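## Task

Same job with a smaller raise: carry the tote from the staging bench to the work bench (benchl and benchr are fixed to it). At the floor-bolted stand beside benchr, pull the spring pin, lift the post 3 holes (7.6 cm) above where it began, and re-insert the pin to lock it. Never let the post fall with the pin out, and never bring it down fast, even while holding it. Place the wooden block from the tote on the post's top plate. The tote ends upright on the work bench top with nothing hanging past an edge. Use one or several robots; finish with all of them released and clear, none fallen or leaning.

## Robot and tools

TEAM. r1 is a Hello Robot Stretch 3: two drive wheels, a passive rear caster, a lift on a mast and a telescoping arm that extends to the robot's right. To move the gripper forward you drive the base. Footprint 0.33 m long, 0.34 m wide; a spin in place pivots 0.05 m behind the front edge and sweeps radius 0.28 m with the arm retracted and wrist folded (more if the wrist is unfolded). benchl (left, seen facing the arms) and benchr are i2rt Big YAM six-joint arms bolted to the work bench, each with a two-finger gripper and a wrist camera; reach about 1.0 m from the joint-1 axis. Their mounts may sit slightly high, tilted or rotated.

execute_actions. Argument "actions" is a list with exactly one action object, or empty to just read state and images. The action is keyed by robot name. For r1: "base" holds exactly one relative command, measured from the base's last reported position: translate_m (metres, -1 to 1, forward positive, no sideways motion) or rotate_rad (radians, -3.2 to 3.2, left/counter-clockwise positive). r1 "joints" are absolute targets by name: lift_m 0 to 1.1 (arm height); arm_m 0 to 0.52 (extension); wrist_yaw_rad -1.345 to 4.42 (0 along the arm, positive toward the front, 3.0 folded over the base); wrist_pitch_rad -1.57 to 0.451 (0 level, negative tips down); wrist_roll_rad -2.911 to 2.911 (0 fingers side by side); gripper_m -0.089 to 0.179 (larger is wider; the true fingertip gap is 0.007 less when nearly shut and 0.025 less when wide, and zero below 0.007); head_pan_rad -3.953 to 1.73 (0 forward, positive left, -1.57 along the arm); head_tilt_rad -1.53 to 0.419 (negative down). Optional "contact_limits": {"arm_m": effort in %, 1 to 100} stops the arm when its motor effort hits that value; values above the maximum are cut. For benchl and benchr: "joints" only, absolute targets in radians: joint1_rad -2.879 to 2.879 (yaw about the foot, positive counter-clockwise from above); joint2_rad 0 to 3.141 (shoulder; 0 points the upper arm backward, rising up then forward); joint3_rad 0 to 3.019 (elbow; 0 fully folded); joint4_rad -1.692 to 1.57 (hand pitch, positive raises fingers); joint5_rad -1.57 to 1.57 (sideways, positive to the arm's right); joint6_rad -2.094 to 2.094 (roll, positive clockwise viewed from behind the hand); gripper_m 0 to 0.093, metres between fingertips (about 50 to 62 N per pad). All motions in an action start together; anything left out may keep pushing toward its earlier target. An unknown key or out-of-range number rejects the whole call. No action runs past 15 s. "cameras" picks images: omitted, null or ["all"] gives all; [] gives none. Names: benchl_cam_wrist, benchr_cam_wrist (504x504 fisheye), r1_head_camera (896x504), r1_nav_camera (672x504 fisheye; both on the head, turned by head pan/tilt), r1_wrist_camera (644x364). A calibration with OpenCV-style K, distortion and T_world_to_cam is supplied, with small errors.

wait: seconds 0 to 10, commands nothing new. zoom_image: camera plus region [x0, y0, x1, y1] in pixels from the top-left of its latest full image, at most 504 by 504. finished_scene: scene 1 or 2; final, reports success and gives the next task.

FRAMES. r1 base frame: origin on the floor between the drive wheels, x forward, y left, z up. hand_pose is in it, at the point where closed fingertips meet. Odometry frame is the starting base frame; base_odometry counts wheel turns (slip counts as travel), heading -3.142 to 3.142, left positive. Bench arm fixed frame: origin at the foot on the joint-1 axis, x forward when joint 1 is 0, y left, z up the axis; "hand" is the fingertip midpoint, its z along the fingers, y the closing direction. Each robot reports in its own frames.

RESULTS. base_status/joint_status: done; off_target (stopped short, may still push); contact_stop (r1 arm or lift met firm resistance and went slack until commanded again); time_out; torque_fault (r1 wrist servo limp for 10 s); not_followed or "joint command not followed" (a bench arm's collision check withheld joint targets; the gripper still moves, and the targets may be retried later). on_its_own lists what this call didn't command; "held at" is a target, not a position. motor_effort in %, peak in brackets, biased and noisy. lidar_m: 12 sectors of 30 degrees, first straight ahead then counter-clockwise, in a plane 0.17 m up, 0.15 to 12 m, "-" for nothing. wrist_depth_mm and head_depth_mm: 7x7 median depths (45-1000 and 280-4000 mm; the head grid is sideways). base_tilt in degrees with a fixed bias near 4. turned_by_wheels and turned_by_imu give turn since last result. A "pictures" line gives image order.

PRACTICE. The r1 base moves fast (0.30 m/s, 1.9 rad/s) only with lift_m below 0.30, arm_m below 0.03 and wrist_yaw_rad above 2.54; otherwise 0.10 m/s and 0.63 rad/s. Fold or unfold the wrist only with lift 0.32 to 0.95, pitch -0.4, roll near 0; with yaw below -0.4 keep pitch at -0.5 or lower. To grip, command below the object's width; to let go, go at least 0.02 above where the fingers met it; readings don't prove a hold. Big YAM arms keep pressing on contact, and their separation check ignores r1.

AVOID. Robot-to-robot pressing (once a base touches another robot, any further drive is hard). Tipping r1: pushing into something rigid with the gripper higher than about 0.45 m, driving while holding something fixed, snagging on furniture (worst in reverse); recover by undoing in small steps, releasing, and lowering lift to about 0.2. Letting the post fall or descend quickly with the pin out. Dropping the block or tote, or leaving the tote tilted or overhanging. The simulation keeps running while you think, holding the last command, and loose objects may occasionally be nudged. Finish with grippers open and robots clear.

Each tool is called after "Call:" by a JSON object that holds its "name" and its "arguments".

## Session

Call:
{"name": "execute_actions", "arguments": {"actions": []}}

Scene clock: 0.00 s.
r1.base_odometry: x=+0.000 y=+0.000 heading=+0.000 (m, m, rad; r1's odometry frame)
r1.turned_by_wheels: +0.000 (rad since the last result)
r1.turned_by_imu: +0.000 (rad since the last result)
r1.base_tilt: forward=-0.1 right=+1.2 (deg)
r1.lidar_m: 1.94 1.78 2.20 2.10 2.10 2.10 2.45 2.28 2.16 1.91 1.66 1.67
r1.head_depth_mm: 1651 1653 1667 1651 1656 1665 1660 / 1727 1811 1810 1815 1797 1811 1799 / 1821 1976 1971 1981 1989 1979 1939 / 1809 2202 2190 2196 2190 2202 2032 / 1815 2390 2439 2460 2457 2447 2036 / 1818 2418 2493 2538 2516 2513 2031 / 1827 2288 2246 2265 2283 2302 2018
r1.base_status: not commanded
r1.joint_positions: lift_m=+0.536 arm_m=+0.001 wrist_yaw_rad=+2.951 wrist_pitch_rad=-0.539 wrist_roll_rad=-0.018 gripper_m=+0.037 head_pan_rad=-0.009 head_tilt_rad=-0.021
r1.joint_status: not commanded
r1.motor_effort: left_wheel=+0 right_wheel=+0 lift_m=+28 arm_m=-1 wrist_yaw_rad=+0 wrist_pitch_rad=+4 wrist_roll_rad=+0 gripper_m=+0 head_pan_rad=+0 head_tilt_rad=+1 (%)
r1.hand_pose: x=+0.0181 y=+0.0577 z=+0.5225 quat_wxyz=(+0.252, +0.690, +0.125, +0.667) (m; r1's base frame)
r1.wrist_depth_mm: - - - - - - - / - - - - - - - / - - - - - - - / 909 922 972 989 - - - / 787 803 - 830 878 871 887 / 700 714 - 723 731 762 763 / 612 614 646 650 654 662 692
benchl.joint_positions: joint1_rad=-1.588 joint2_rad=+0.811 joint3_rad=+0.716 joint4_rad=-1.506 joint5_rad=-0.017 joint6_rad=+0.008 gripper_m=+0.094
benchl.joint_status: not commanded
benchl.hand: x=-0.0008 y=-0.1831 z=+0.1700 quat_wxyz=(+0.005, -0.716, -0.698, -0.017) (m; benchl's fixed frame)
benchr.joint_positions: joint1_rad=+1.577 joint2_rad=+0.799 joint3_rad=+0.686 joint4_rad=-1.496 joint5_rad=-0.007 joint6_rad=+0.007 gripper_m=+0.095
benchr.joint_status: not commanded
benchr.hand: x=-0.0020 y=+0.1763 z=+0.1605 quat_wxyz=(+0.016, +0.707, -0.707, +0.011) (m; benchr's fixed frame)
pictures: benchl_cam_wrist, benchr_cam_wrist, r1_head_camera (sideways: a quarter turn clockwise sets it upright), r1_nav_camera (sideways: a quarter turn counterclockwise sets it upright), r1_wrist_camera
camera_calibration (this result's frames):
r1_head_camera: T_world_to_cam=[[-0.0196383, -0.0220979, -0.999563, 1.31936], [0.0547434, 0.998232, -0.023144, 0.0342579], [0.998307, -0.055174, -0.0183939, -0.0296083], [0, 0, 0, 1]] pos_world=[0.0535927, -0.0066759, 1.31903]
r1_nav_camera: T_world_to_cam=[[0.0435767, -0.046713, 0.997957, -1.25094], [-0.0314293, -0.998476, -0.0453649, 0.10836], [0.998556, -0.0293883, -0.0449784, 0.00928235], [0, 0, 0, 1]] pos_world=[0.0486487, 0.0500324, 1.25372]
r1_wrist_camera: T_world_to_cam=[[0.983062, -0.173153, 0.0600654, -0.0421871], [-0.0728057, -0.669716, -0.73904, 0.456542], [0.168193, 0.722148, -0.670979, 0.471793], [0, 0, 0, 1]] pos_world=[-0.00464117, -0.0422562, 0.6565]
Images, in order (width x height): benchl_cam_wrist 504x504, benchr_cam_wrist 504x504, r1_head_camera 896x504, r1_nav_camera 672x504, r1_wrist_camera 644x364.

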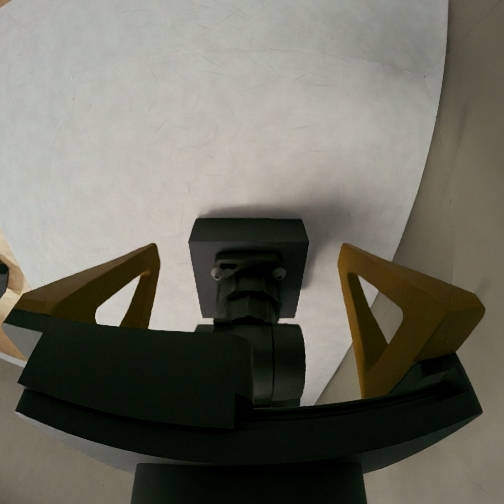

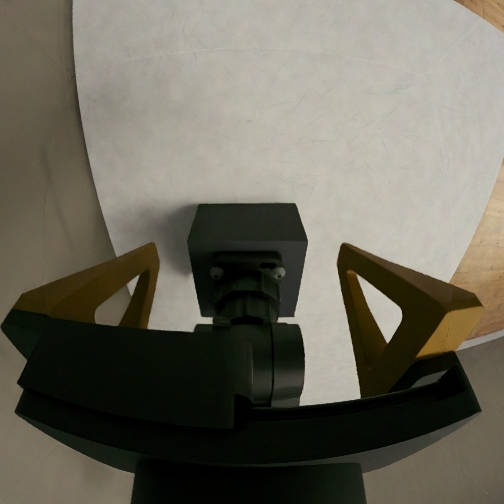

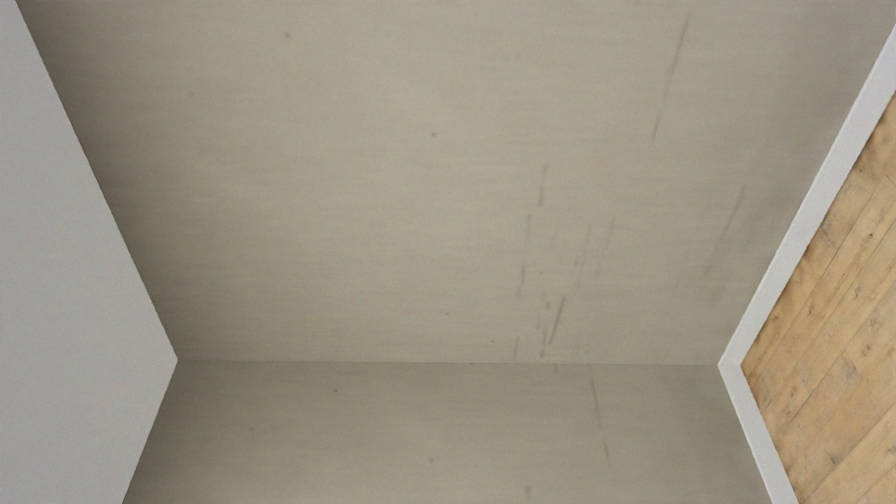

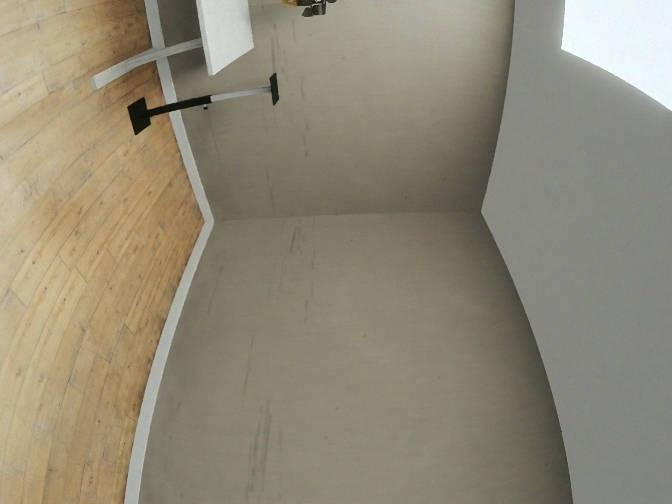

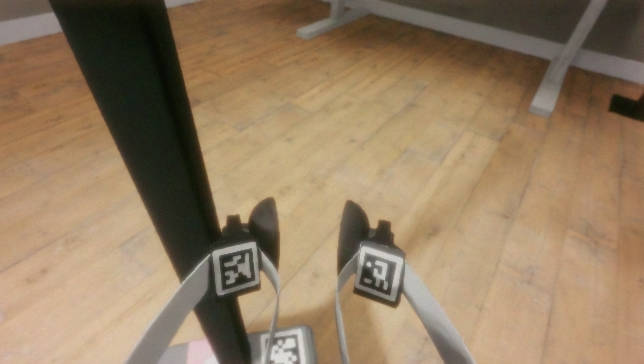

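Call:
{"name": "execute_actions", "arguments": {"actions": [{"r1":{"joints":{"head_pan_rad":0.8,"head_tilt_rad":-0.5}},"benchr":{"joints":{"joint1_rad":1.42,"joint2_rad":1.3,"joint3_rad":1.1,"joint4_rad":-0.6}}}], "cameras": ["r1_head_camera","r1_nav_camera","benchr_cam_wrist"]}}

Call:
{"name": "execute_actions", "arguments": {"actions": [{"r1":{"joints":{"head_pan_rad":-2.6,"wrist_pitch_rad":-0.4,"lift_m":0.9}}}], "cameras": ["r1_head_camera","r1_nav_camera"]}}

Scene clock: 2.13 s.
r1.base_odometry: x=+0.000 y=+0.000 heading=+0.000 (m, m, rad; r1's odometry frame)
r1.turned_by_wheels: +0.000 (rad since the last result)
r1.turned_by_imu: +0.000 (rad since the last result)
r1.base_tilt: forward=-0.1 right=+1.3 (deg)
r1.lidar_m: 1.94 1.77 2.21 2.09 2.10 2.10 2.45 2.28 2.16 1.92 1.67 1.67
r1.head_depth_mm: 1818 1982 2165 2377 1992 1560 1276 / 1812 1987 2134 2356 1989 1555 1266 / 1799 1943 2112 2361 1969 1544 1262 / 1776 1966 2002 2329 1958 1531 1263 / 1769 1921 1797 2366 1963 1532 1256 / 1810 1958 1925 2372 1933 1520 1251 / 1797 1939 1921 2352 1929 1511 1249
r1.base_status: not commanded
r1.joint_positions: lift_m=+0.536 arm_m=+0.001 wrist_yaw_rad=+2.951 wrist_pitch_rad=-0.539 wrist_roll_rad=-0.018 gripper_m=+0.037 head_pan_rad=+0.793 head_tilt_rad=-0.494
r1.joint_status: all done
r1.motor_effort: left_wheel=+0(0) right_wheel=+0(0) lift_m=+28(28) arm_m=+0(0) wrist_yaw_rad=+0(0) wrist_pitch_rad=+4(4) wrist_roll_rad=+0(0) gripper_m=+1(1) head_pan_rad=+5(52) head_tilt_rad=-2(18) (%)
r1.hand_pose: x=+0.0181 y=+0.0577 z=+0.5225 quat_wxyz=(+0.252, +0.690, +0.125, +0.667) (m; r1's base frame)
r1.wrist_depth_mm: - - - - - - - / - - - - - - - / - - - - - - - / 916 945 961 978 997 - - / 798 779 - 821 875 882 886 / 703 706 - 725 746 749 758 / 607 616 655 655 655 667 674
benchl.joint_positions: joint1_rad=-1.588 joint2_rad=+0.811 joint3_rad=+0.716 joint4_rad=-1.506 joint5_rad=-0.017 joint6_rad=+0.008 gripper_m=+0.094
benchl.joint_status: not commanded
benchl.hand: x=-0.0008 y=-0.1831 z=+0.1700 quat_wxyz=(+0.005, -0.716, -0.698, -0.017) (m; benchl's fixed frame)
benchr.joint_positions: joint1_rad=+1.423 joint2_rad=+1.301 joint3_rad=+1.050 joint4_rad=-0.613 joint5_rad=-0.007 joint6_rad=+0.007 gripper_m=+0.095
benchr.joint_status: all done
benchr.hand: x=+0.0753 y=+0.5105 z=+0.2316 quat_wxyz=(-0.259, +0.611, -0.712, -0.229) (m; benchr's fixed frame)
pictures: benchr_cam_wrist, r1_head_camera (sideways: a quarter turn clockwise sets it upright), r1_nav_camera (sideways: a quarter turn counterclockwise sets it upright)
camera_calibration (this result's frames):
benchr_cam_wrist: T_world_to_cam=[[0.989123, -0.146915, -0.0072195, 0.00247946], [-0.146987, -0.985365, -0.0863222, 0.53979], [0.00556823, 0.0864444, -0.996241, 0.308283], [0, 0, 0, 1]] pos_world=[0.0751732, 0.505605, 0.353738]
r1_head_camera: T_world_to_cam=[[-0.315469, -0.351898, -0.881276, 1.16658], [-0.690326, 0.722318, -0.0413105, 0.0624334], [0.651099, 0.595335, -0.470793, 0.56133], [0, 0, 0, 1]] pos_world=[0.0456365, 0.0312392, 1.29493]
r1_nav_camera: T_world_to_cam=[[0.37917, 0.318826, 0.868666, -1.08408], [0.683041, -0.729751, -0.0303049, 0.0843717], [0.624248, 0.604825, -0.494471, 0.596586], [0, 0, 0, 1]] pos_world=[-0.0189952, 0.0463743, 1.23926]
Images, in order (width x height): benchr_cam_wrist 504x504, r1_head_camera 896x504, r1_nav_camera 672x504.

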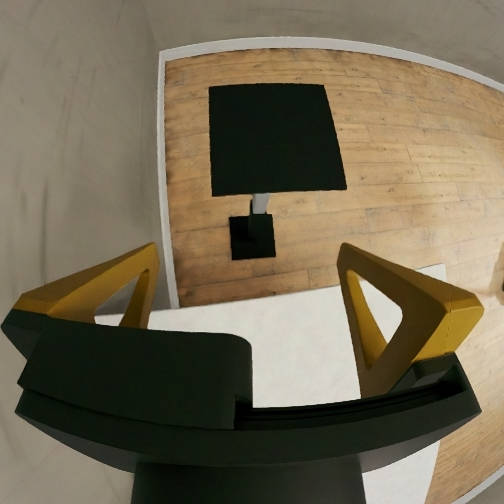

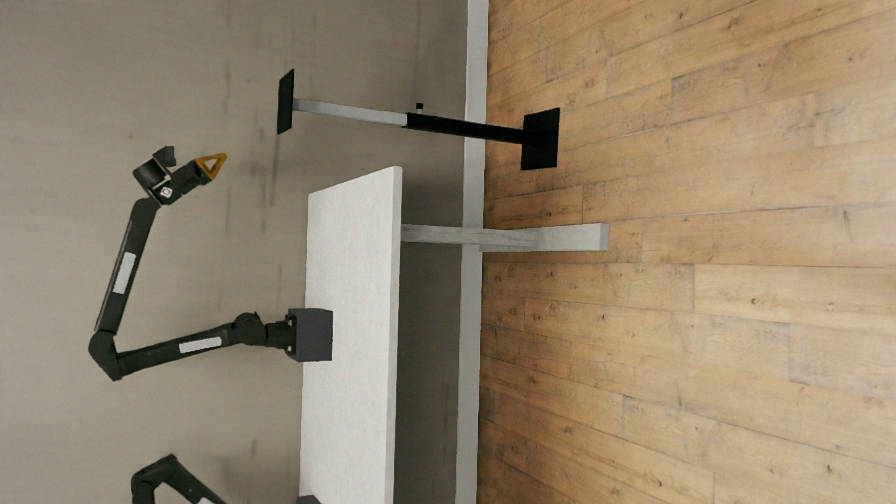

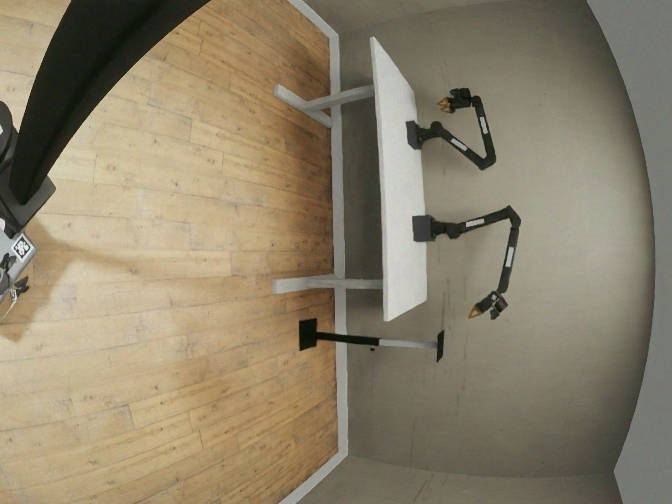

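Scene clock: 6.27 s.
r1.base_odometry: x=+0.000 y=+0.000 heading=+0.000 (m, m, rad; r1's odometry frame)
r1.turned_by_wheels: +0.000 (rad since the last result)
r1.turned_by_imu: +0.000 (rad since the last result)
r1.base_tilt: forward=+0.0 right=+1.3 (deg)
r1.lidar_m: 1.94 1.77 2.20 2.09 2.10 2.10 2.45 2.28 2.16 1.91 1.67 1.66
r1.head_depth_mm: 2344 2587 2890 2771 1986 1551 1274 / 2283 2509 2765 2749 1970 1549 1271 / 2248 2457 2430 2592 1964 1534 1269 / 2169 2405 2390 2682 1955 1530 1328 / 2129 2321 2026 2700 1944 1529 - / 2077 2258 2023 2589 1937 1567 - / 2031 2181 2262 2518 1923 1614 -
r1.base_status: not commanded
r1.joint_positions: lift_m=+0.899 arm_m=+0.001 wrist_yaw_rad=+2.951 wrist_pitch_rad=-0.420 wrist_roll_rad=-0.018 gripper_m=+0.037 head_pan_rad=-2.593 head_tilt_rad=-0.494
r1.joint_status: all done
r1.motor_effort: left_wheel=+0(0) right_wheel=+0(0) lift_m=+37(34) arm_m=+0(0) wrist_yaw_rad=+0(0) wrist_pitch_rad=+6(6) wrist_roll_rad=+1(0) gripper_m=+1(0) head_pan_rad=-4(51) head_tilt_rad=-2(2) (%)
r1.hand_pose: x=+0.0213 y=+0.0740 z=+0.9116 quat_wxyz=(+0.212, +0.696, +0.083, +0.681) (m; r1's base frame)
r1.wrist_depth_mm: - - - - - - - / - - - - - - - / - - - - - - - / - - - - - - - / - - - - - - - / - - - - - - - / - - - - - - -
benchl.joint_positions: joint1_rad=-1.588 joint2_rad=+0.811 joint3_rad=+0.716 joint4_rad=-1.506 joint5_rad=-0.017 joint6_rad=+0.008 gripper_m=+0.094
benchl.joint_status: not commanded
benchl.hand: x=-0.0008 y=-0.1831 z=+0.1700 quat_wxyz=(+0.005, -0.716, -0.698, -0.017) (m; benchl's fixed frame)
benchr.joint_positions: joint1_rad=+1.423 joint2_rad=+1.301 joint3_rad=+1.050 joint4_rad=-0.613 joint5_rad=-0.007 joint6_rad=+0.007 gripper_m=+0.095
benchr.joint_status: not commanded
benchr.hand: x=+0.0753 y=+0.5105 z=+0.2316 quat_wxyz=(-0.259, +0.611, -0.712, -0.229) (m; benchr's fixed frame)
pictures: r1_head_camera (sideways: a quarter turn clockwise sets it upright), r1_nav_camera (sideways: a quarter turn counterclockwise sets it upright)
camera_calibration (this result's frames):
r1_head_camera: T_world_to_cam=[[0.391596, 0.265552, -0.880985, 1.16188], [0.495415, -0.867673, -0.041329, 0.0552244], [-0.775382, -0.420269, -0.471335, 0.570737], [0, 0, 0, 1]] pos_world=[-0.0398082, -0.0207611, 1.29489]
r1_nav_camera: T_world_to_cam=[[-0.445414, -0.218068, 0.868362, -1.07866], [-0.486513, 0.873149, -0.03028, 0.0914736], [-0.751606, -0.435956, -0.495006, 0.605675], [0, 0, 0, 1]] pos_world=[0.0192824, -0.0510429, 1.23925]
Images, in order (width x height): r1_head_camera 896x504, r1_nav_camera 672x504.

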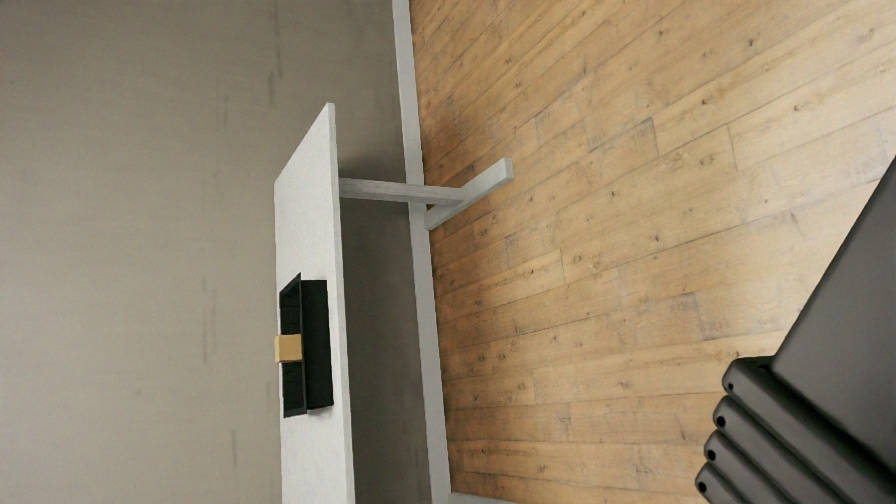

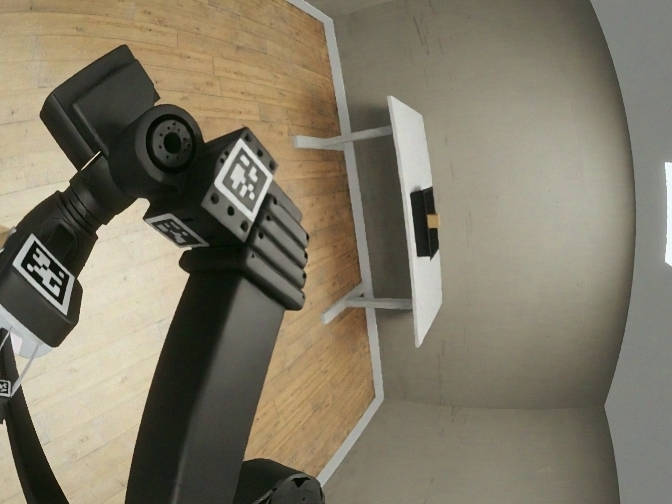

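Call:
{"name": "execute_actions", "arguments": {"actions": [{"r1":{"base":{"rotate_rad":0.588},"joints":{"lift_m":0.27}},"benchr":{"joints":{"joint1_rad":1.38,"joint2_rad":1.6,"joint3_rad":0.3,"joint4_rad":1.3}}}], "cameras": ["benchr_cam_wrist"]}}

Call:
{"name": "execute_actions", "arguments": {"actions": [{"r1":{"base":{"translate_m":-1}}}], "cameras": []}}

Call:
{"name": "execute_actions", "arguments": {"actions": [{"r1":{"base":{"translate_m":-0.36},"joints":{"lift_m":0.9}}}], "cameras": []}}

Call:
{"name": "execute_actions", "arguments": {"actions": [{"r1":{"base":{"rotate_rad":-1.323},"joints":{"wrist_yaw_rad":0,"head_pan_rad":-1.57,"head_tilt_rad":-0.8}}}], "cameras": []}}

Call:
{"name": "execute_actions", "arguments": {"actions": [{"r1":{"joints":{"lift_m":1.0,"wrist_pitch_rad":-1.5,"wrist_roll_rad":1.57,"gripper_m":0.085,"arm_m":0.2}}}], "cameras": ["r1_head_camera","r1_nav_camera"]}}

Scene clock: 14.40 s.
r1.base_odometry: x=+0.000 y=+0.000 heading=+0.588 (m, m, rad; r1's odometry frame)
r1.turned_by_wheels: +0.588 (rad since the last result)
r1.turned_by_imu: +0.589 (rad since the last result)
r1.base_tilt: forward=+0.0 right=+1.3 (deg)
r1.lidar_m: 1.77 2.09 2.33 2.09 2.11 2.56 2.28 2.16 1.85 1.67 1.67 2.03
r1.head_depth_mm: 2035 2174 2259 2512 1984 1553 1272 / 2093 2280 2228 2618 1978 1540 1271 / 2173 2346 2433 2550 1960 1541 1265 / 2245 2436 2697 2705 1952 1529 1261 / 2318 2548 2769 2672 1936 1523 1248 / 2407 2592 2896 2653 1933 1521 1242 / 2251 2375 2511 2509 1917 1509 1244
r1.base_status: done
r1.joint_positions: lift_m=+0.271 arm_m=+0.001 wrist_yaw_rad=+2.951 wrist_pitch_rad=-0.420 wrist_roll_rad=-0.018 gripper_m=+0.037 head_pan_rad=-2.593 head_tilt_rad=-0.494
r1.joint_status: all done
r1.motor_effort: left_wheel=-4(8) right_wheel=+4(7) lift_m=+13(32) arm_m=+0(0) wrist_yaw_rad=+0(0) wrist_pitch_rad=+6(7) wrist_roll_rad=+0(1) gripper_m=+0(1) head_pan_rad=-4(4) head_tilt_rad=-2(2) (%)
r1.hand_pose: x=+0.0213 y=+0.0740 z=+0.2829 quat_wxyz=(+0.212, +0.696, +0.083, +0.681) (m; r1's base frame)
r1.wrist_depth_mm: - - - - - - - / - - - - - - - / 818 - 872 882 921 973 986 / 660 - 669 688 712 747 777 / 539 538 - 566 606 604 606 / 465 - - 477 492 500 507 / - - - 428 424 433 438
benchl.joint_positions: joint1_rad=-1.588 joint2_rad=+0.811 joint3_rad=+0.716 joint4_rad=-1.506 joint5_rad=-0.017 joint6_rad=+0.008 gripper_m=+0.094
benchl.joint_status: not commanded
benchl.hand: x=-0.0008 y=-0.1831 z=+0.1700 quat_wxyz=(+0.005, -0.716, -0.698, -0.017) (m; benchl's fixed frame)
benchr.joint_positions: joint1_rad=+1.384 joint2_rad=+1.607 joint3_rad=+0.310 joint4_rad=+1.285 joint5_rad=-0.007 joint6_rad=+0.007 gripper_m=+0.095
benchr.joint_status: all done
benchr.hand: x=+0.0832 y=+0.4451 z=+0.1356 quat_wxyz=(-0.538, +0.454, -0.548, -0.452) (m; benchr's fixed frame)
pictures: benchr_cam_wrist
camera_calibration (this result's frames):
benchr_cam_wrist: T_world_to_cam=[[0.9837, -0.179763, -0.00431224, -0.000941179], [-0.10964, -0.58062, -0.806759, 0.382695], [0.142522, 0.794082, -0.590865, -0.163096], [0, 0, 0, 1]] pos_world=[0.0661293, 0.351543, 0.21237]
Images, in order (width x height): benchr_cam_wrist 504x504.

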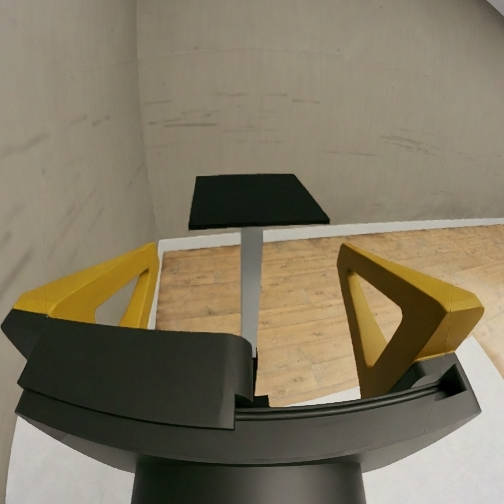

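Scene clock: 19.47 s.
r1.base_odometry: x=-0.832 y=-0.554 heading=+0.588 (m, m, rad; r1's odometry frame)
r1.turned_by_wheels: +0.000 (rad since the last result)
r1.turned_by_imu: +0.000 (rad since the last result)
r1.base_tilt: forward=-0.1 right=+1.3 (deg)
r1.lidar_m: 2.77 2.92 2.13 1.91 1.92 1.30 1.57 1.27 1.91 1.85 1.86 2.25
r1.head_depth_mm: 1237 1331 1450 1062 929 1551 1268 / 1281 1385 1516 1160 982 1540 1265 / 1326 1441 1565 1157 1764 1530 1262 / 1373 1486 1619 1211 1800 1529 1261 / 1412 1550 1670 1202 1739 1528 1257 / 1473 1609 1778 1195 1914 1515 1244 / 1521 1667 1872 2037 1918 1506 1247
r1.base_status: done
r1.joint_positions: lift_m=+0.271 arm_m=+0.001 wrist_yaw_rad=+2.951 wrist_pitch_rad=-0.420 wrist_roll_rad=-0.018 gripper_m=+0.037 head_pan_rad=-2.593 head_tilt_rad=-0.495
r1.joint_status: not commanded
r1.motor_effort: left_wheel=-3(14) right_wheel=+3(7) lift_m=+14(14) arm_m=+0(1) wrist_yaw_rad=+1(0) wrist_pitch_rad=+6(6) wrist_roll_rad=+0(0) gripper_m=+2(0) head_pan_rad=-4(4) head_tilt_rad=-1(1) (%)
r1.hand_pose: x=+0.0213 y=+0.0740 z=+0.2828 quat_wxyz=(+0.212, +0.696, +0.083, +0.681) (m; r1's base frame)
r1.wrist_depth_mm: - - - - - - - / - - - - - - - / 807 - 853 897 930 985 - / 641 - 679 712 719 737 780 / 529 542 - 564 591 590 618 / 465 - - 477 499 502 516 / - - - 430 421 429 436
benchl.joint_positions: joint1_rad=-1.588 joint2_rad=+0.811 joint3_rad=+0.716 joint4_rad=-1.506 joint5_rad=-0.017 joint6_rad=+0.008 gripper_m=+0.094
benchl.joint_status: not commanded
benchl.hand: x=-0.0008 y=-0.1831 z=+0.1700 quat_wxyz=(+0.005, -0.716, -0.698, -0.017) (m; benchl's fixed frame)
benchr.joint_positions: joint1_rad=+1.384 joint2_rad=+1.607 joint3_rad=+0.310 joint4_rad=+1.285 joint5_rad=-0.007 joint6_rad=+0.007 gripper_m=+0.095
benchr.joint_status: not commanded
benchr.hand: x=+0.0832 y=+0.4451 z=+0.1356 quat_wxyz=(-0.538, +0.454, -0.548, -0.452) (m; benchr's fixed frame)
pictures: none
No camera images: the call's "cameras" was empty. Leave "cameras" out to get every camera's image.

Scene clock: 26.03 s.
r1.base_odometry: x=-1.132 y=-0.754 heading=+0.587 (m, m, rad; r1's odometry frame)
r1.turned_by_wheels: +0.000 (rad since the last result)
r1.turned_by_imu: +0.000 (rad since the last result)
r1.base_tilt: forward=-0.1 right=+1.4 (deg)
r1.lidar_m: 3.13 3.22 2.05 1.85 1.86 0.97 1.21 1.22 1.00 1.91 1.92 2.33
r1.head_depth_mm: 956 1028 1119 1178 823 634 619 / 981 1067 1160 1226 769 650 1201 / 1013 1102 1204 1221 860 662 1234 / 1055 1148 1252 1209 815 684 1318 / 1086 1193 1311 1197 872 726 - / 1131 1239 1378 1190 863 722 - / 1172 1294 1433 1189 862 735 -
r1.base_status: done
r1.joint_positions: lift_m=+0.899 arm_m=+0.001 wrist_yaw_rad=+2.951 wrist_pitch_rad=-0.420 wrist_roll_rad=-0.018 gripper_m=+0.037 head_pan_rad=-2.593 head_tilt_rad=-0.495
r1.joint_status: all done
r1.motor_effort: left_wheel=-3(12) right_wheel=+3(8) lift_m=+37(47) arm_m=+0(0) wrist_yaw_rad=+0(0) wrist_pitch_rad=+6(6) wrist_roll_rad=+0(0) gripper_m=+1(0) head_pan_rad=-4(4) head_tilt_rad=-1(1) (%)
r1.hand_pose: x=+0.0213 y=+0.0741 z=+0.9117 quat_wxyz=(+0.212, +0.696, +0.083, +0.681) (m; r1's base frame)
r1.wrist_depth_mm: - - - - - - - / - - - - - - - / - - - - - - - / - - - - - - - / - - - - - - - / - - - - - - - / - - - - - - -
benchl.joint_positions: joint1_rad=-1.588 joint2_rad=+0.811 joint3_rad=+0.716 joint4_rad=-1.506 joint5_rad=-0.017 joint6_rad=+0.008 gripper_m=+0.094
benchl.joint_status: not commanded
benchl.hand: x=-0.0008 y=-0.1831 z=+0.1700 quat_wxyz=(+0.005, -0.716, -0.698, -0.017) (m; benchl's fixed frame)
benchr.joint_positions: joint1_rad=+1.384 joint2_rad=+1.607 joint3_rad=+0.310 joint4_rad=+1.285 joint5_rad=-0.007 joint6_rad=+0.007 gripper_m=+0.095
benchr.joint_status: not commanded
benchr.hand: x=+0.0832 y=+0.4451 z=+0.1356 quat_wxyz=(-0.538, +0.454, -0.548, -0.452) (m; benchr's fixed frame)
pictures: none
No camera images: the call's "cameras" was empty. Leave "cameras" out to get every camera's image.

Scene clock: 29.07 s.
r1.base_odometry: x=-1.132 y=-0.754 heading=-0.735 (m, m, rad; r1's odometry frame)
r1.turned_by_wheels: -1.323 (rad since the last result)
r1.turned_by_imu: -1.325 (rad since the last result)
r1.base_tilt: forward=-0.1 right=+1.3 (deg)
r1.lidar_m: 1.91 2.02 2.89 3.15 2.49 1.89 1.85 1.63 0.97 1.21 1.00 1.83
r1.head_depth_mm: 1004 1148 1025 807 - - 1074 / 1008 1150 1014 745 - - 1066 / 1006 1155 901 735 - - 1077 / 1014 1162 852 796 - - 1074 / 1016 1164 884 725 1384 1268 1107 / 1023 1150 883 717 1375 1255 1102 / 1024 1150 976 737 1399 1254 1098
r1.base_status: done
r1.joint_positions: lift_m=+0.899 arm_m=+0.001 wrist_yaw_rad=+0.003 wrist_pitch_rad=-0.420 wrist_roll_rad=-0.018 gripper_m=+0.037 head_pan_rad=-1.577 head_tilt_rad=-0.790
r1.joint_status: all done
r1.motor_effort: left_wheel=+4(8) right_wheel=-4(8) lift_m=+37(38) arm_m=-1(1) wrist_yaw_rad=-2(3) wrist_pitch_rad=+6(6) wrist_roll_rad=+1(1) gripper_m=+1(0) head_pan_rad=+5(52) head_tilt_rad=-3(17) (%)
r1.hand_pose: x=-0.0209 y=-0.3702 z=+0.9117 quat_wxyz=(+0.698, +0.150, -0.685, -0.145) (m; r1's base frame)
r1.wrist_depth_mm: 939 933 934 898 895 864 854 / 850 877 935 972 930 925 933 / 611 639 559 476 576 748 776 / 496 401 518 514 517 566 586 / 413 402 380 385 379 445 472 / 362 357 346 369 383 383 396 / - - - - - 347 347
benchl.joint_positions: joint1_rad=-1.588 joint2_rad=+0.811 joint3_rad=+0.716 joint4_rad=-1.506 joint5_rad=-0.017 joint6_rad=+0.008 gripper_m=+0.094
benchl.joint_status: not commanded
benchl.hand: x=-0.0008 y=-0.1831 z=+0.1700 quat_wxyz=(+0.005, -0.716, -0.698, -0.017) (m; benchl's fixed frame)
benchr.joint_positions: joint1_rad=+1.384 joint2_rad=+1.607 joint3_rad=+0.310 joint4_rad=+1.285 joint5_rad=-0.007 joint6_rad=+0.007 gripper_m=+0.095
benchr.joint_status: not commanded
benchr.hand: x=+0.0832 y=+0.4451 z=+0.1356 quat_wxyz=(-0.538, +0.454, -0.548, -0.452) (m; benchr's fixed frame)
pictures: none
No camera images: the call's "cameras" was empty. Leave "cameras" out to get every camera's image.

Scene clock: 31.77 s.
r1.base_odometry: x=-1.132 y=-0.754 heading=-0.735 (m, m, rad; r1's odometry frame)
r1.turned_by_wheels: +0.000 (rad since the last result)
r1.turned_by_imu: +0.000 (rad since the last result)
r1.base_tilt: forward=-0.1 right=+1.3 (deg)
r1.lidar_m: 1.91 2.02 2.89 3.12 2.48 1.89 1.85 1.63 0.97 1.21 1.00 1.83
r1.head_depth_mm: 969 - 986 809 722 1286 1123 / - - 978 737 1403 1283 1115 / 974 - - 716 1393 1273 1110 / 995 - - 716 1390 1274 1106 / 1018 1163 1027 721 1376 1266 1105 / 1019 1154 882 719 1371 1257 1102 / 1025 1154 970 735 1392 1251 1097
r1.base_status: not commanded
r1.joint_positions: lift_m=+0.999 arm_m=+0.200 wrist_yaw_rad=+0.002 wrist_pitch_rad=-1.492 wrist_roll_rad=+1.566 gripper_m=+0.085 head_pan_rad=-1.577 head_tilt_rad=-0.790
r1.joint_status: all done
r1.motor_effort: left_wheel=+4(4) right_wheel=-4(4) lift_m=+37(40) arm_m=+3(4) wrist_yaw_rad=-1(2) wrist_pitch_rad=-2(6) wrist_roll_rad=+1(2) gripper_m=+0(82) head_pan_rad=+5(4) head_tilt_rad=-3(3) (%)
r1.hand_pose: x=-0.0215 y=-0.3404 z=+0.8807 quat_wxyz=(+0.003, +0.002, -0.734, -0.679) (m; r1's base frame)
r1.wrist_depth_mm: 223 299 311 994 990 - 941 / 310 311 328 - - 1000 997 / 323 318 - - - - 999 / 332 332 - - - - - / 343 317 - - - - - / 357 302 - - - - - / 368 365 - - - - -
benchl.joint_positions: joint1_rad=-1.588 joint2_rad=+0.811 joint3_rad=+0.716 joint4_rad=-1.506 joint5_rad=-0.017 joint6_rad=+0.008 gripper_m=+0.094
benchl.joint_status: not commanded
benchl.hand: x=-0.0008 y=-0.1831 z=+0.1700 quat_wxyz=(+0.005, -0.716, -0.698, -0.017) (m; benchl's fixed frame)
benchr.joint_positions: joint1_rad=+1.384 joint2_rad=+1.607 joint3_rad=+0.310 joint4_rad=+1.285 joint5_rad=-0.007 joint6_rad=+0.007 gripper_m=+0.095
benchr.joint_status: not commanded
benchr.hand: x=+0.0832 y=+0.4451 z=+0.1356 quat_wxyz=(-0.538, +0.454, -0.548, -0.452) (m; benchr's fixed frame)
pictures: r1_head_camera (sideways: a quarter turn clockwise sets it upright), r1_nav_camera (sideways: a quarter turn counterclockwise sets it upright)
camera_calibration (this result's frames):
r1_head_camera: T_world_to_cam=[[-0.0178447, 0.709282, -0.704699, 0.93457], [0.998573, -0.0228391, -0.048274, 0.0611793], [-0.0503345, -0.704555, -0.707862, 0.874017], [0, 0, 0, 1]] pos_world=[-0.000421608, -0.0456824, 1.28023]
r1_nav_camera: T_world_to_cam=[[-0.0508436, -0.725393, 0.686454, -0.843939], [-0.998408, 0.0537337, -0.0171674, 0.0775158], [-0.0244326, -0.686234, -0.72697, 0.902994], [0, 0, 0, 1]] pos_world=[0.0565459, 0.00331239, 1.23711]
Images, in order (width x height): r1_head_camera 896x504, r1_nav_camera 672x504.

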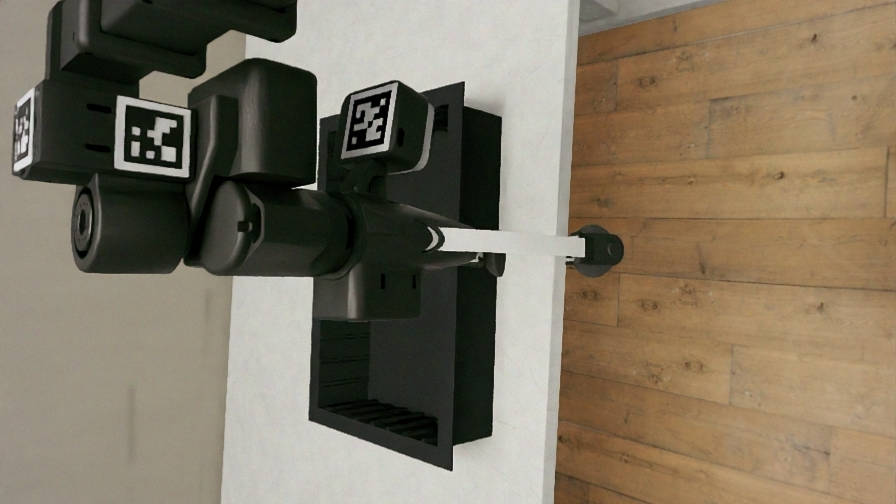

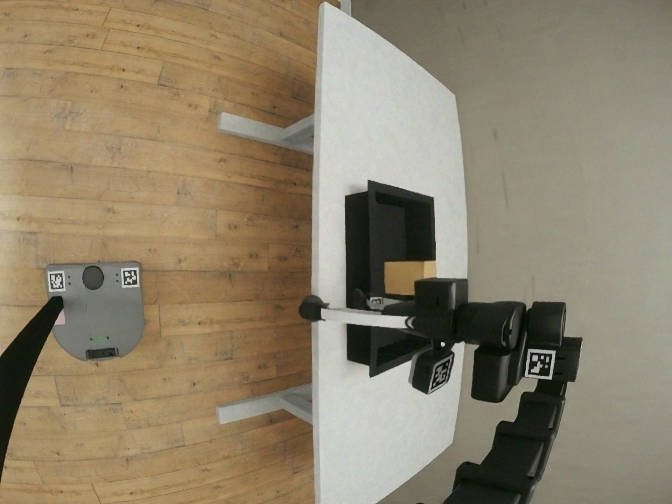

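Call:
{"name": "execute_actions", "arguments": {"actions": [{"r1":{"joints":{"arm_m":0.375,"lift_m":0.97}},"benchr":{"joints":{"joint1_rad":1.37,"joint2_rad":2.0,"joint3_rad":0.5,"joint4_rad":1.48}}}], "cameras": ["r1_head_camera","r1_wrist_camera","benchr_cam_wrist"]}}

Scene clock: 34.87 s.
r1.base_odometry: x=-1.132 y=-0.754 heading=-0.735 (m, m, rad; r1's odometry frame)
r1.turned_by_wheels: +0.000 (rad since the last result)
r1.turned_by_imu: +0.000 (rad since the last result)
r1.base_tilt: forward=-0.1 right=+1.3 (deg)
r1.lidar_m: 1.91 2.02 2.89 3.13 2.49 1.90 1.85 1.63 0.97 1.21 1.00 1.83
r1.head_depth_mm: 985 - 951 788 722 1289 1123 / 976 1180 1014 745 1400 1284 1119 / - - 874 729 1396 1276 1116 / 979 - 779 726 1381 1272 1112 / 1018 1158 881 725 1381 1267 1102 / 1019 1146 881 717 1369 1261 1098 / 1027 1150 974 736 1401 1256 1095
r1.base_status: not commanded
r1.joint_positions: lift_m=+0.971 arm_m=+0.375 wrist_yaw_rad=+0.002 wrist_pitch_rad=-1.493 wrist_roll_rad=+1.567 gripper_m=+0.085 head_pan_rad=-1.577 head_tilt_rad=-0.790
r1.joint_status: all done
r1.motor_effort: left_wheel=+4(4) right_wheel=-4(4) lift_m=+14(35) arm_m=+3(0) wrist_yaw_rad=-2(2) wrist_pitch_rad=-2(2) wrist_roll_rad=+1(2) gripper_m=-1(1) head_pan_rad=+4(4) head_tilt_rad=-2(3) (%)
r1.hand_pose: x=-0.0215 y=-0.5152 z=+0.8520 quat_wxyz=(+0.002, +0.002, -0.734, -0.679) (m; r1's base frame)
r1.wrist_depth_mm: 274 272 271 266 271 959 933 / 282 282 280 273 281 - 960 / 278 291 288 286 290 - 968 / 195 268 298 292 - - - / 192 270 306 305 - - - / 285 327 322 312 - - - / 317 334 328 327 - - -
benchl.joint_positions: joint1_rad=-1.588 joint2_rad=+0.811 joint3_rad=+0.716 joint4_rad=-1.506 joint5_rad=-0.017 joint6_rad=+0.008 gripper_m=+0.094
benchl.joint_status: not commanded
benchl.hand: x=-0.0008 y=-0.1831 z=+0.1700 quat_wxyz=(+0.005, -0.716, -0.698, -0.017) (m; benchl's fixed frame)
benchr.joint_positions: joint1_rad=+1.382 joint2_rad=+1.997 joint3_rad=+0.495 joint4_rad=+1.466 joint5_rad=-0.007 joint6_rad=+0.007 gripper_m=+0.095
benchr.joint_status: all done
benchr.hand: x=+0.0954 y=+0.5033 z=+0.0569 quat_wxyz=(-0.532, +0.459, -0.555, -0.446) (m; benchr's fixed frame)
pictures: benchr_cam_wrist, r1_head_camera (sideways: a quarter turn clockwise sets it upright), r1_wrist_camera
camera_calibration (this result's frames):
benchr_cam_wrist: T_world_to_cam=[[0.983266, -0.182119, -0.00445302, -0.00156383], [-0.114633, -0.599539, -0.792094, 0.3635], [0.141586, 0.77935, -0.610383, -0.248953], [0, 0, 0, 1]] pos_world=[0.0784551, 0.411669, 0.135963]
r1_head_camera: T_world_to_cam=[[-0.0178446, 0.709295, -0.704686, 0.934553], [0.998573, -0.0228383, -0.0482743, 0.0611797], [-0.0503345, -0.704542, -0.707875, 0.874034], [0, 0, 0, 1]] pos_world=[-0.000421611, -0.045682, 1.28023]
r1_wrist_camera: T_world_to_cam=[[-0.0475614, 0.997026, -0.0606342, 0.561383], [0.979763, 0.0583814, 0.191459, -0.0815301], [0.194429, -0.0503011, -0.979626, 0.978804], [0, 0, 0, 1]] pos_world=[-0.0837279, -0.505719, 1.00851]
Images, in order (width x height): benchr_cam_wrist 504x504, r1_head_camera 896x504, r1_wrist_camera 644x364.

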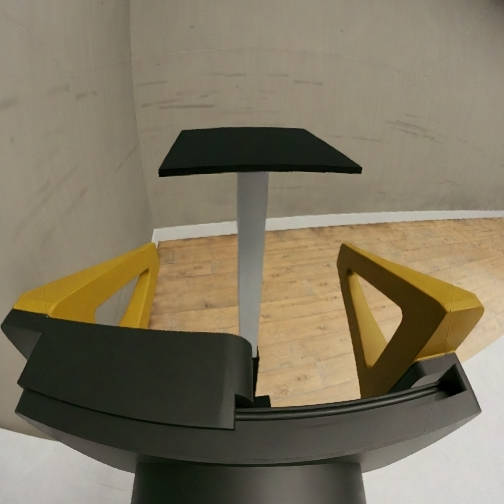

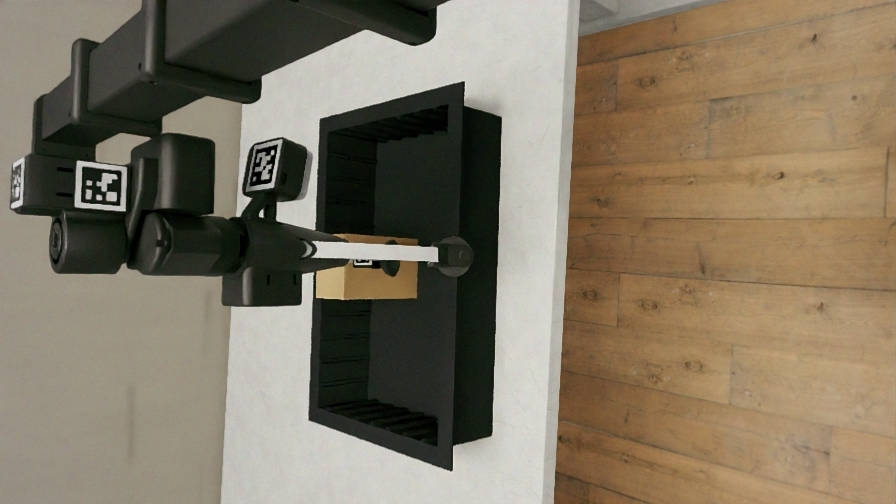

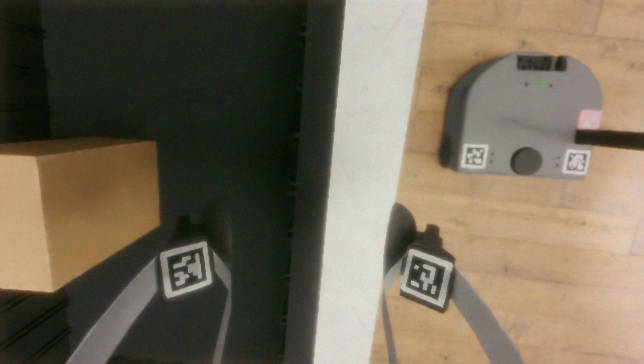

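Call:
{"name": "execute_actions", "arguments": {"actions": [{"r1":{"joints":{"lift_m":0.88}},"benchr":{"joints":{"joint1_rad":1.36,"joint2_rad":2.16,"joint3_rad":0.62,"joint4_rad":1.48}}}], "cameras": []}}

Call:
{"name": "execute_actions", "arguments": {"actions": [{"r1":{"joints":{"gripper_m":-0.06}},"benchr":{"joints":{"joint2_rad":2.27,"joint3_rad":0.86,"joint4_rad":1.33}}}], "cameras": []}}

Call:
{"name": "execute_actions", "arguments": {"actions": [{"r1":{"joints":{"lift_m":1.05,"wrist_pitch_rad":-1.2}},"benchr":{"joints":{"joint2_rad":2.38,"joint3_rad":1.11,"joint4_rad":1.19}}}], "cameras": []}}

Call:
{"name": "execute_actions", "arguments": {"actions": [{"r1":{"base":{"rotate_rad":1.5},"joints":{"wrist_pitch_rad":-0.95,"arm_m":0.03}}}], "cameras": ["r1_head_camera","benchr_cam_wrist"]}}

Scene clock: 38.90 s.
r1.base_odometry: x=-1.132 y=-0.754 heading=-0.735 (m, m, rad; r1's odometry frame)
r1.turned_by_wheels: +0.000 (rad since the last result)
r1.turned_by_imu: +0.000 (rad since the last result)
r1.base_tilt: forward=-0.1 right=+1.3 (deg)
r1.lidar_m: 1.91 2.02 2.89 3.11 2.48 1.89 1.85 1.63 0.97 1.21 1.00 1.83
r1.head_depth_mm: 999 1151 1063 - - 1284 1105 / 1006 1120 - 737 1417 1284 1116 / 1013 - - 730 1393 1276 1117 / 1014 1124 - 720 1388 1274 1109 / 1018 1160 889 725 1372 1264 1104 / 1021 1152 884 719 1374 1254 1100 / 1028 1148 967 735 1399 1250 1095
r1.base_status: not commanded
r1.joint_positions: lift_m=+0.881 arm_m=+0.375 wrist_yaw_rad=+0.002 wrist_pitch_rad=-1.493 wrist_roll_rad=+1.567 gripper_m=+0.085 head_pan_rad=-1.577 head_tilt_rad=-0.790
r1.joint_status: all done
r1.motor_effort: left_wheel=+4(4) right_wheel=-4(4) lift_m=+14(20) arm_m=+3(3) wrist_yaw_rad=-2(2) wrist_pitch_rad=-2(2) wrist_roll_rad=+1(2) gripper_m=+0(1) head_pan_rad=+4(4) head_tilt_rad=-3(3) (%)
r1.hand_pose: x=-0.0215 y=-0.5152 z=+0.7620 quat_wxyz=(+0.002, +0.002, -0.734, -0.679) (m; r1's base frame)
r1.wrist_depth_mm: 188 187 186 104 184 866 840 / 194 194 193 108 191 - - / 200 199 197 111 198 - - / 195 206 203 115 204 942 942 / 197 212 210 119 966 970 966 / 221 220 218 124 218 - 950 / 232 230 226 224 - - -
benchl.joint_positions: joint1_rad=-1.588 joint2_rad=+0.811 joint3_rad=+0.716 joint4_rad=-1.506 joint5_rad=-0.017 joint6_rad=+0.008 gripper_m=+0.094
benchl.joint_status: not commanded
benchl.hand: x=-0.0008 y=-0.1831 z=+0.1700 quat_wxyz=(+0.005, -0.716, -0.698, -0.017) (m; benchl's fixed frame)
benchr.joint_positions: joint1_rad=+1.370 joint2_rad=+2.154 joint3_rad=+0.612 joint4_rad=+1.470 joint5_rad=-0.007 joint6_rad=+0.007 gripper_m=+0.095
benchr.joint_status: all done
benchr.hand: x=+0.1078 y=+0.5328 z=+0.0097 quat_wxyz=(-0.525, +0.463, -0.567, -0.435) (m; benchr's fixed frame)
pictures: none
No camera images: the call's "cameras" was empty. Leave "cameras" out to get every camera's image.

Scene clock: 40.83 s.
r1.base_odometry: x=-1.132 y=-0.754 heading=-0.735 (m, m, rad; r1's odometry frame)
r1.turned_by_wheels: +0.000 (rad since the last result)
r1.turned_by_imu: +0.000 (rad since the last result)
r1.base_tilt: forward=-0.1 right=+1.3 (deg)
r1.lidar_m: 1.91 2.02 2.89 3.12 2.48 1.90 1.85 1.63 0.97 1.21 1.01 1.83
r1.head_depth_mm: 1001 1148 1064 - - 1291 1099 / 1013 1122 - 735 1404 1283 1120 / 1012 - - 733 1395 1281 1118 / 1010 1118 - 726 1382 1274 1109 / 1018 1160 888 723 1367 1263 1110 / 1017 1153 883 718 1370 1259 1104 / 1024 1154 974 735 1398 1259 1099
r1.base_status: not commanded
r1.joint_positions: lift_m=+0.881 arm_m=+0.375 wrist_yaw_rad=+0.002 wrist_pitch_rad=-1.484 wrist_roll_rad=+1.568 gripper_m=-0.059 head_pan_rad=-1.577 head_tilt_rad=-0.790
r1.joint_status: all done
r1.motor_effort: left_wheel=+4(4) right_wheel=-4(4) lift_m=+14(14) arm_m=+2(3) wrist_yaw_rad=-1(2) wrist_pitch_rad=-5(7) wrist_roll_rad=+1(1) gripper_m=-33(99) head_pan_rad=+5(4) head_tilt_rad=-3(3) (%)
r1.hand_pose: x=-0.0215 y=-0.5178 z=+0.7619 quat_wxyz=(+0.002, +0.001, -0.737, -0.676) (m; r1's base frame)
r1.wrist_depth_mm: 191 188 186 104 185 842 825 / 197 195 192 108 190 - - / 203 201 199 111 197 - - / 190 208 207 115 204 917 913 / 192 215 212 118 211 957 931 / 208 222 221 123 988 - 988 / 234 232 228 129 227 - -
benchl.joint_positions: joint1_rad=-1.588 joint2_rad=+0.811 joint3_rad=+0.716 joint4_rad=-1.506 joint5_rad=-0.017 joint6_rad=+0.008 gripper_m=+0.094
benchl.joint_status: not commanded
benchl.hand: x=-0.0008 y=-0.1831 z=+0.1700 quat_wxyz=(+0.005, -0.716, -0.698, -0.017) (m; benchl's fixed frame)
benchr.joint_positions: joint1_rad=+1.370 joint2_rad=+2.266 joint3_rad=+0.847 joint4_rad=+1.337 joint5_rad=-0.007 joint6_rad=+0.007 gripper_m=+0.095
benchr.joint_status: all done
benchr.hand: x=+0.1229 y=+0.6070 z=-0.0204 quat_wxyz=(-0.521, +0.465, -0.570, -0.432) (m; benchr's fixed frame)
pictures: none
No camera images: the call's "cameras" was empty. Leave "cameras" out to get every camera's image.

Scene clock: 43.20 s.
r1.base_odometry: x=-1.132 y=-0.754 heading=-0.735 (m, m, rad; r1's odometry frame)
r1.turned_by_wheels: +0.000 (rad since the last result)
r1.turned_by_imu: +0.000 (rad since the last result)
r1.base_tilt: forward=-0.1 right=+1.4 (deg)
r1.lidar_m: 1.91 2.02 2.90 3.13 2.48 1.89 1.85 1.63 0.97 1.21 1.00 1.83
r1.head_depth_mm: 1037 1149 1021 808 720 1290 1126 / 1018 1148 637 803 1403 1281 1120 / 1066 1163 629 798 1387 1281 1117 / - - 627 791 1393 1270 1111 / 1016 1137 626 787 1380 1260 1105 / 1023 1145 626 783 1363 1259 1101 / 1024 1146 877 774 1394 1251 1090
r1.base_status: not commanded
r1.joint_positions: lift_m=+1.049 arm_m=+0.375 wrist_yaw_rad=+0.001 wrist_pitch_rad=-1.251 wrist_roll_rad=+1.569 gripper_m=-0.047 head_pan_rad=-1.577 head_tilt_rad=-0.790
r1.joint_status: wrist_pitch_rad off_target (ended at -1.251, target -1.200); the others done
r1.on_its_own: gripper_m is held at -0.047, not at your -0.060, by its stall guard, which is still easing
r1.motor_effort: left_wheel=+4(4) right_wheel=-4(4) lift_m=+42(48) arm_m=+2(2) wrist_yaw_rad=-2(2) wrist_pitch_rad=+16(17) wrist_roll_rad=+1(0) gripper_m=-6(33) head_pan_rad=+4(5) head_tilt_rad=-3(3) (%)
r1.hand_pose: x=-0.0215 y=-0.5772 z=+0.9369 quat_wxyz=(+0.001, +0.001, -0.810, -0.586) (m; r1's base frame)
r1.wrist_depth_mm: 250 285 248 118 326 313 875 / 255 293 259 122 340 327 - / 266 297 265 127 345 340 - / 190 219 265 131 361 967 936 / 199 226 283 133 368 - 965 / 560 338 320 144 377 - - / 590 337 320 196 403 - 986
benchl.joint_positions: joint1_rad=-1.588 joint2_rad=+0.811 joint3_rad=+0.716 joint4_rad=-1.506 joint5_rad=-0.017 joint6_rad=+0.008 gripper_m=+0.094
benchl.joint_status: not commanded
benchl.hand: x=-0.0008 y=-0.1831 z=+0.1700 quat_wxyz=(+0.005, -0.716, -0.698, -0.017) (m; benchl's fixed frame)
benchr.joint_positions: joint1_rad=+1.370 joint2_rad=+2.375 joint3_rad=+1.090 joint4_rad=+1.196 joint5_rad=-0.007 joint6_rad=+0.007 gripper_m=+0.095
benchr.joint_status: all done
benchr.hand: x=+0.1379 y=+0.6805 z=-0.0445 quat_wxyz=(-0.519, +0.467, -0.572, -0.431) (m; benchr's fixed frame)
pictures: none
No camera images: the call's "cameras" was empty. Leave "cameras" out to get every camera's image.

Scene clock: 46.93 s.
r1.base_odometry: x=-1.132 y=-0.754 heading=+0.764 (m, m, rad; r1's odometry frame)
r1.turned_by_wheels: +1.500 (rad since the last result)
r1.turned_by_imu: +1.503 (rad since the last result)
r1.base_tilt: forward=-0.1 right=+1.3 (deg)
r1.lidar_m: 3.11 2.63 1.93 1.85 1.73 0.97 1.21 1.00 1.72 1.91 1.98 2.70
r1.head_depth_mm: - - - - 428 1291 1119 / - - - - 420 1283 1115 / - - - - 432 1282 1111 / 1548 - 2010 - 431 1270 1112 / 1608 1840 2001 588 418 1265 1106 / 1600 1819 1995 580 418 1260 1097 / 1602 1831 2005 539 418 1252 1101
r1.base_status: done
r1.joint_positions: lift_m=+1.049 arm_m=+0.030 wrist_yaw_rad=+0.001 wrist_pitch_rad=-1.024 wrist_roll_rad=+1.569 gripper_m=-0.032 head_pan_rad=-1.577 head_tilt_rad=-0.791
r1.joint_status: wrist_pitch_rad off_target (ended at -1.024, target -0.950); the others done
r1.on_its_own: gripper_m is held at -0.033, not at your -0.060, by its stall guard, which is not easing now
r1.motor_effort: left_wheel=-4(10) right_wheel=+4(12) lift_m=+41(42) arm_m=-3(4) wrist_yaw_rad=-1(2) wrist_pitch_rad=+24(26) wrist_roll_rad=+1(1) gripper_m=-22(27) head_pan_rad=+5(5) head_tilt_rad=-3(3) (%)
r1.hand_pose: x=-0.0214 y=-0.2876 z=+0.9563 quat_wxyz=(+0.001, +0.001, -0.871, -0.490) (m; r1's base frame)
r1.wrist_depth_mm: - 290 267 119 - 939 806 / - 299 276 126 - 932 - / - 302 280 155 - 981 - / - 222 276 159 - 975 866 / - 226 287 134 - - 883 / - 337 345 143 - - 875 / - 342 341 158 - - 918
benchl.joint_positions: joint1_rad=-1.588 joint2_rad=+0.811 joint3_rad=+0.716 joint4_rad=-1.506 joint5_rad=-0.017 joint6_rad=+0.008 gripper_m=+0.094
benchl.joint_status: not commanded
benchl.hand: x=-0.0008 y=-0.1831 z=+0.1700 quat_wxyz=(+0.005, -0.716, -0.698, -0.017) (m; benchl's fixed frame)
benchr.joint_positions: joint1_rad=+1.370 joint2_rad=+2.375 joint3_rad=+1.090 joint4_rad=+1.196 joint5_rad=-0.007 joint6_rad=+0.007 gripper_m=+0.095
benchr.joint_status: not commanded
benchr.hand: x=+0.1379 y=+0.6805 z=-0.0445 quat_wxyz=(-0.519, +0.467, -0.572, -0.431) (m; benchr's fixed frame)
pictures: benchr_cam_wrist, r1_head_camera (sideways: a quarter turn clockwise sets it upright)
camera_calibration (this result's frames):
benchr_cam_wrist: T_world_to_cam=[[0.980921, -0.194348, -0.00474954, -0.00289924], [-0.130156, -0.638389, -0.758629, 0.424416], [0.144406, 0.744774, -0.651505, -0.433656], [0, 0, 0, 1]] pos_world=[0.120707, 0.593355, 0.0394315]
r1_head_camera: T_world_to_cam=[[-0.0179389, 0.709374, -0.704603, 0.934445], [0.998576, -0.0226991, -0.0482762, 0.0611822], [-0.0502398, -0.704466, -0.707957, 0.874141], [0, 0, 0, 1]] pos_world=[-0.000415486, -0.0456803, 1.28022]
Images, in order (width x height): benchr_cam_wrist 504x504, r1_head_camera 896x504.

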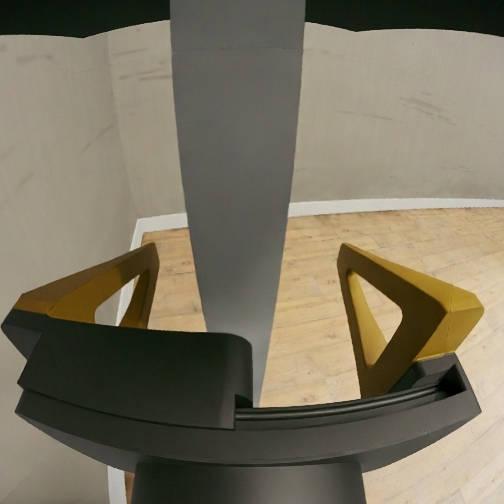

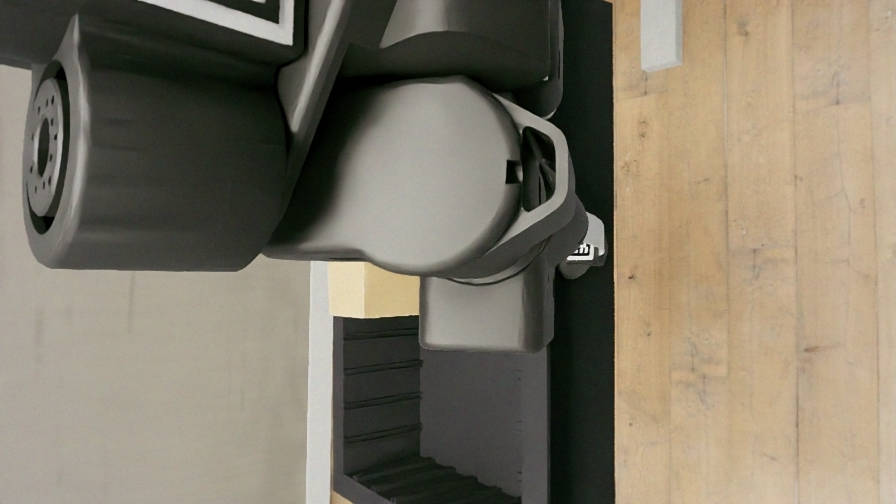

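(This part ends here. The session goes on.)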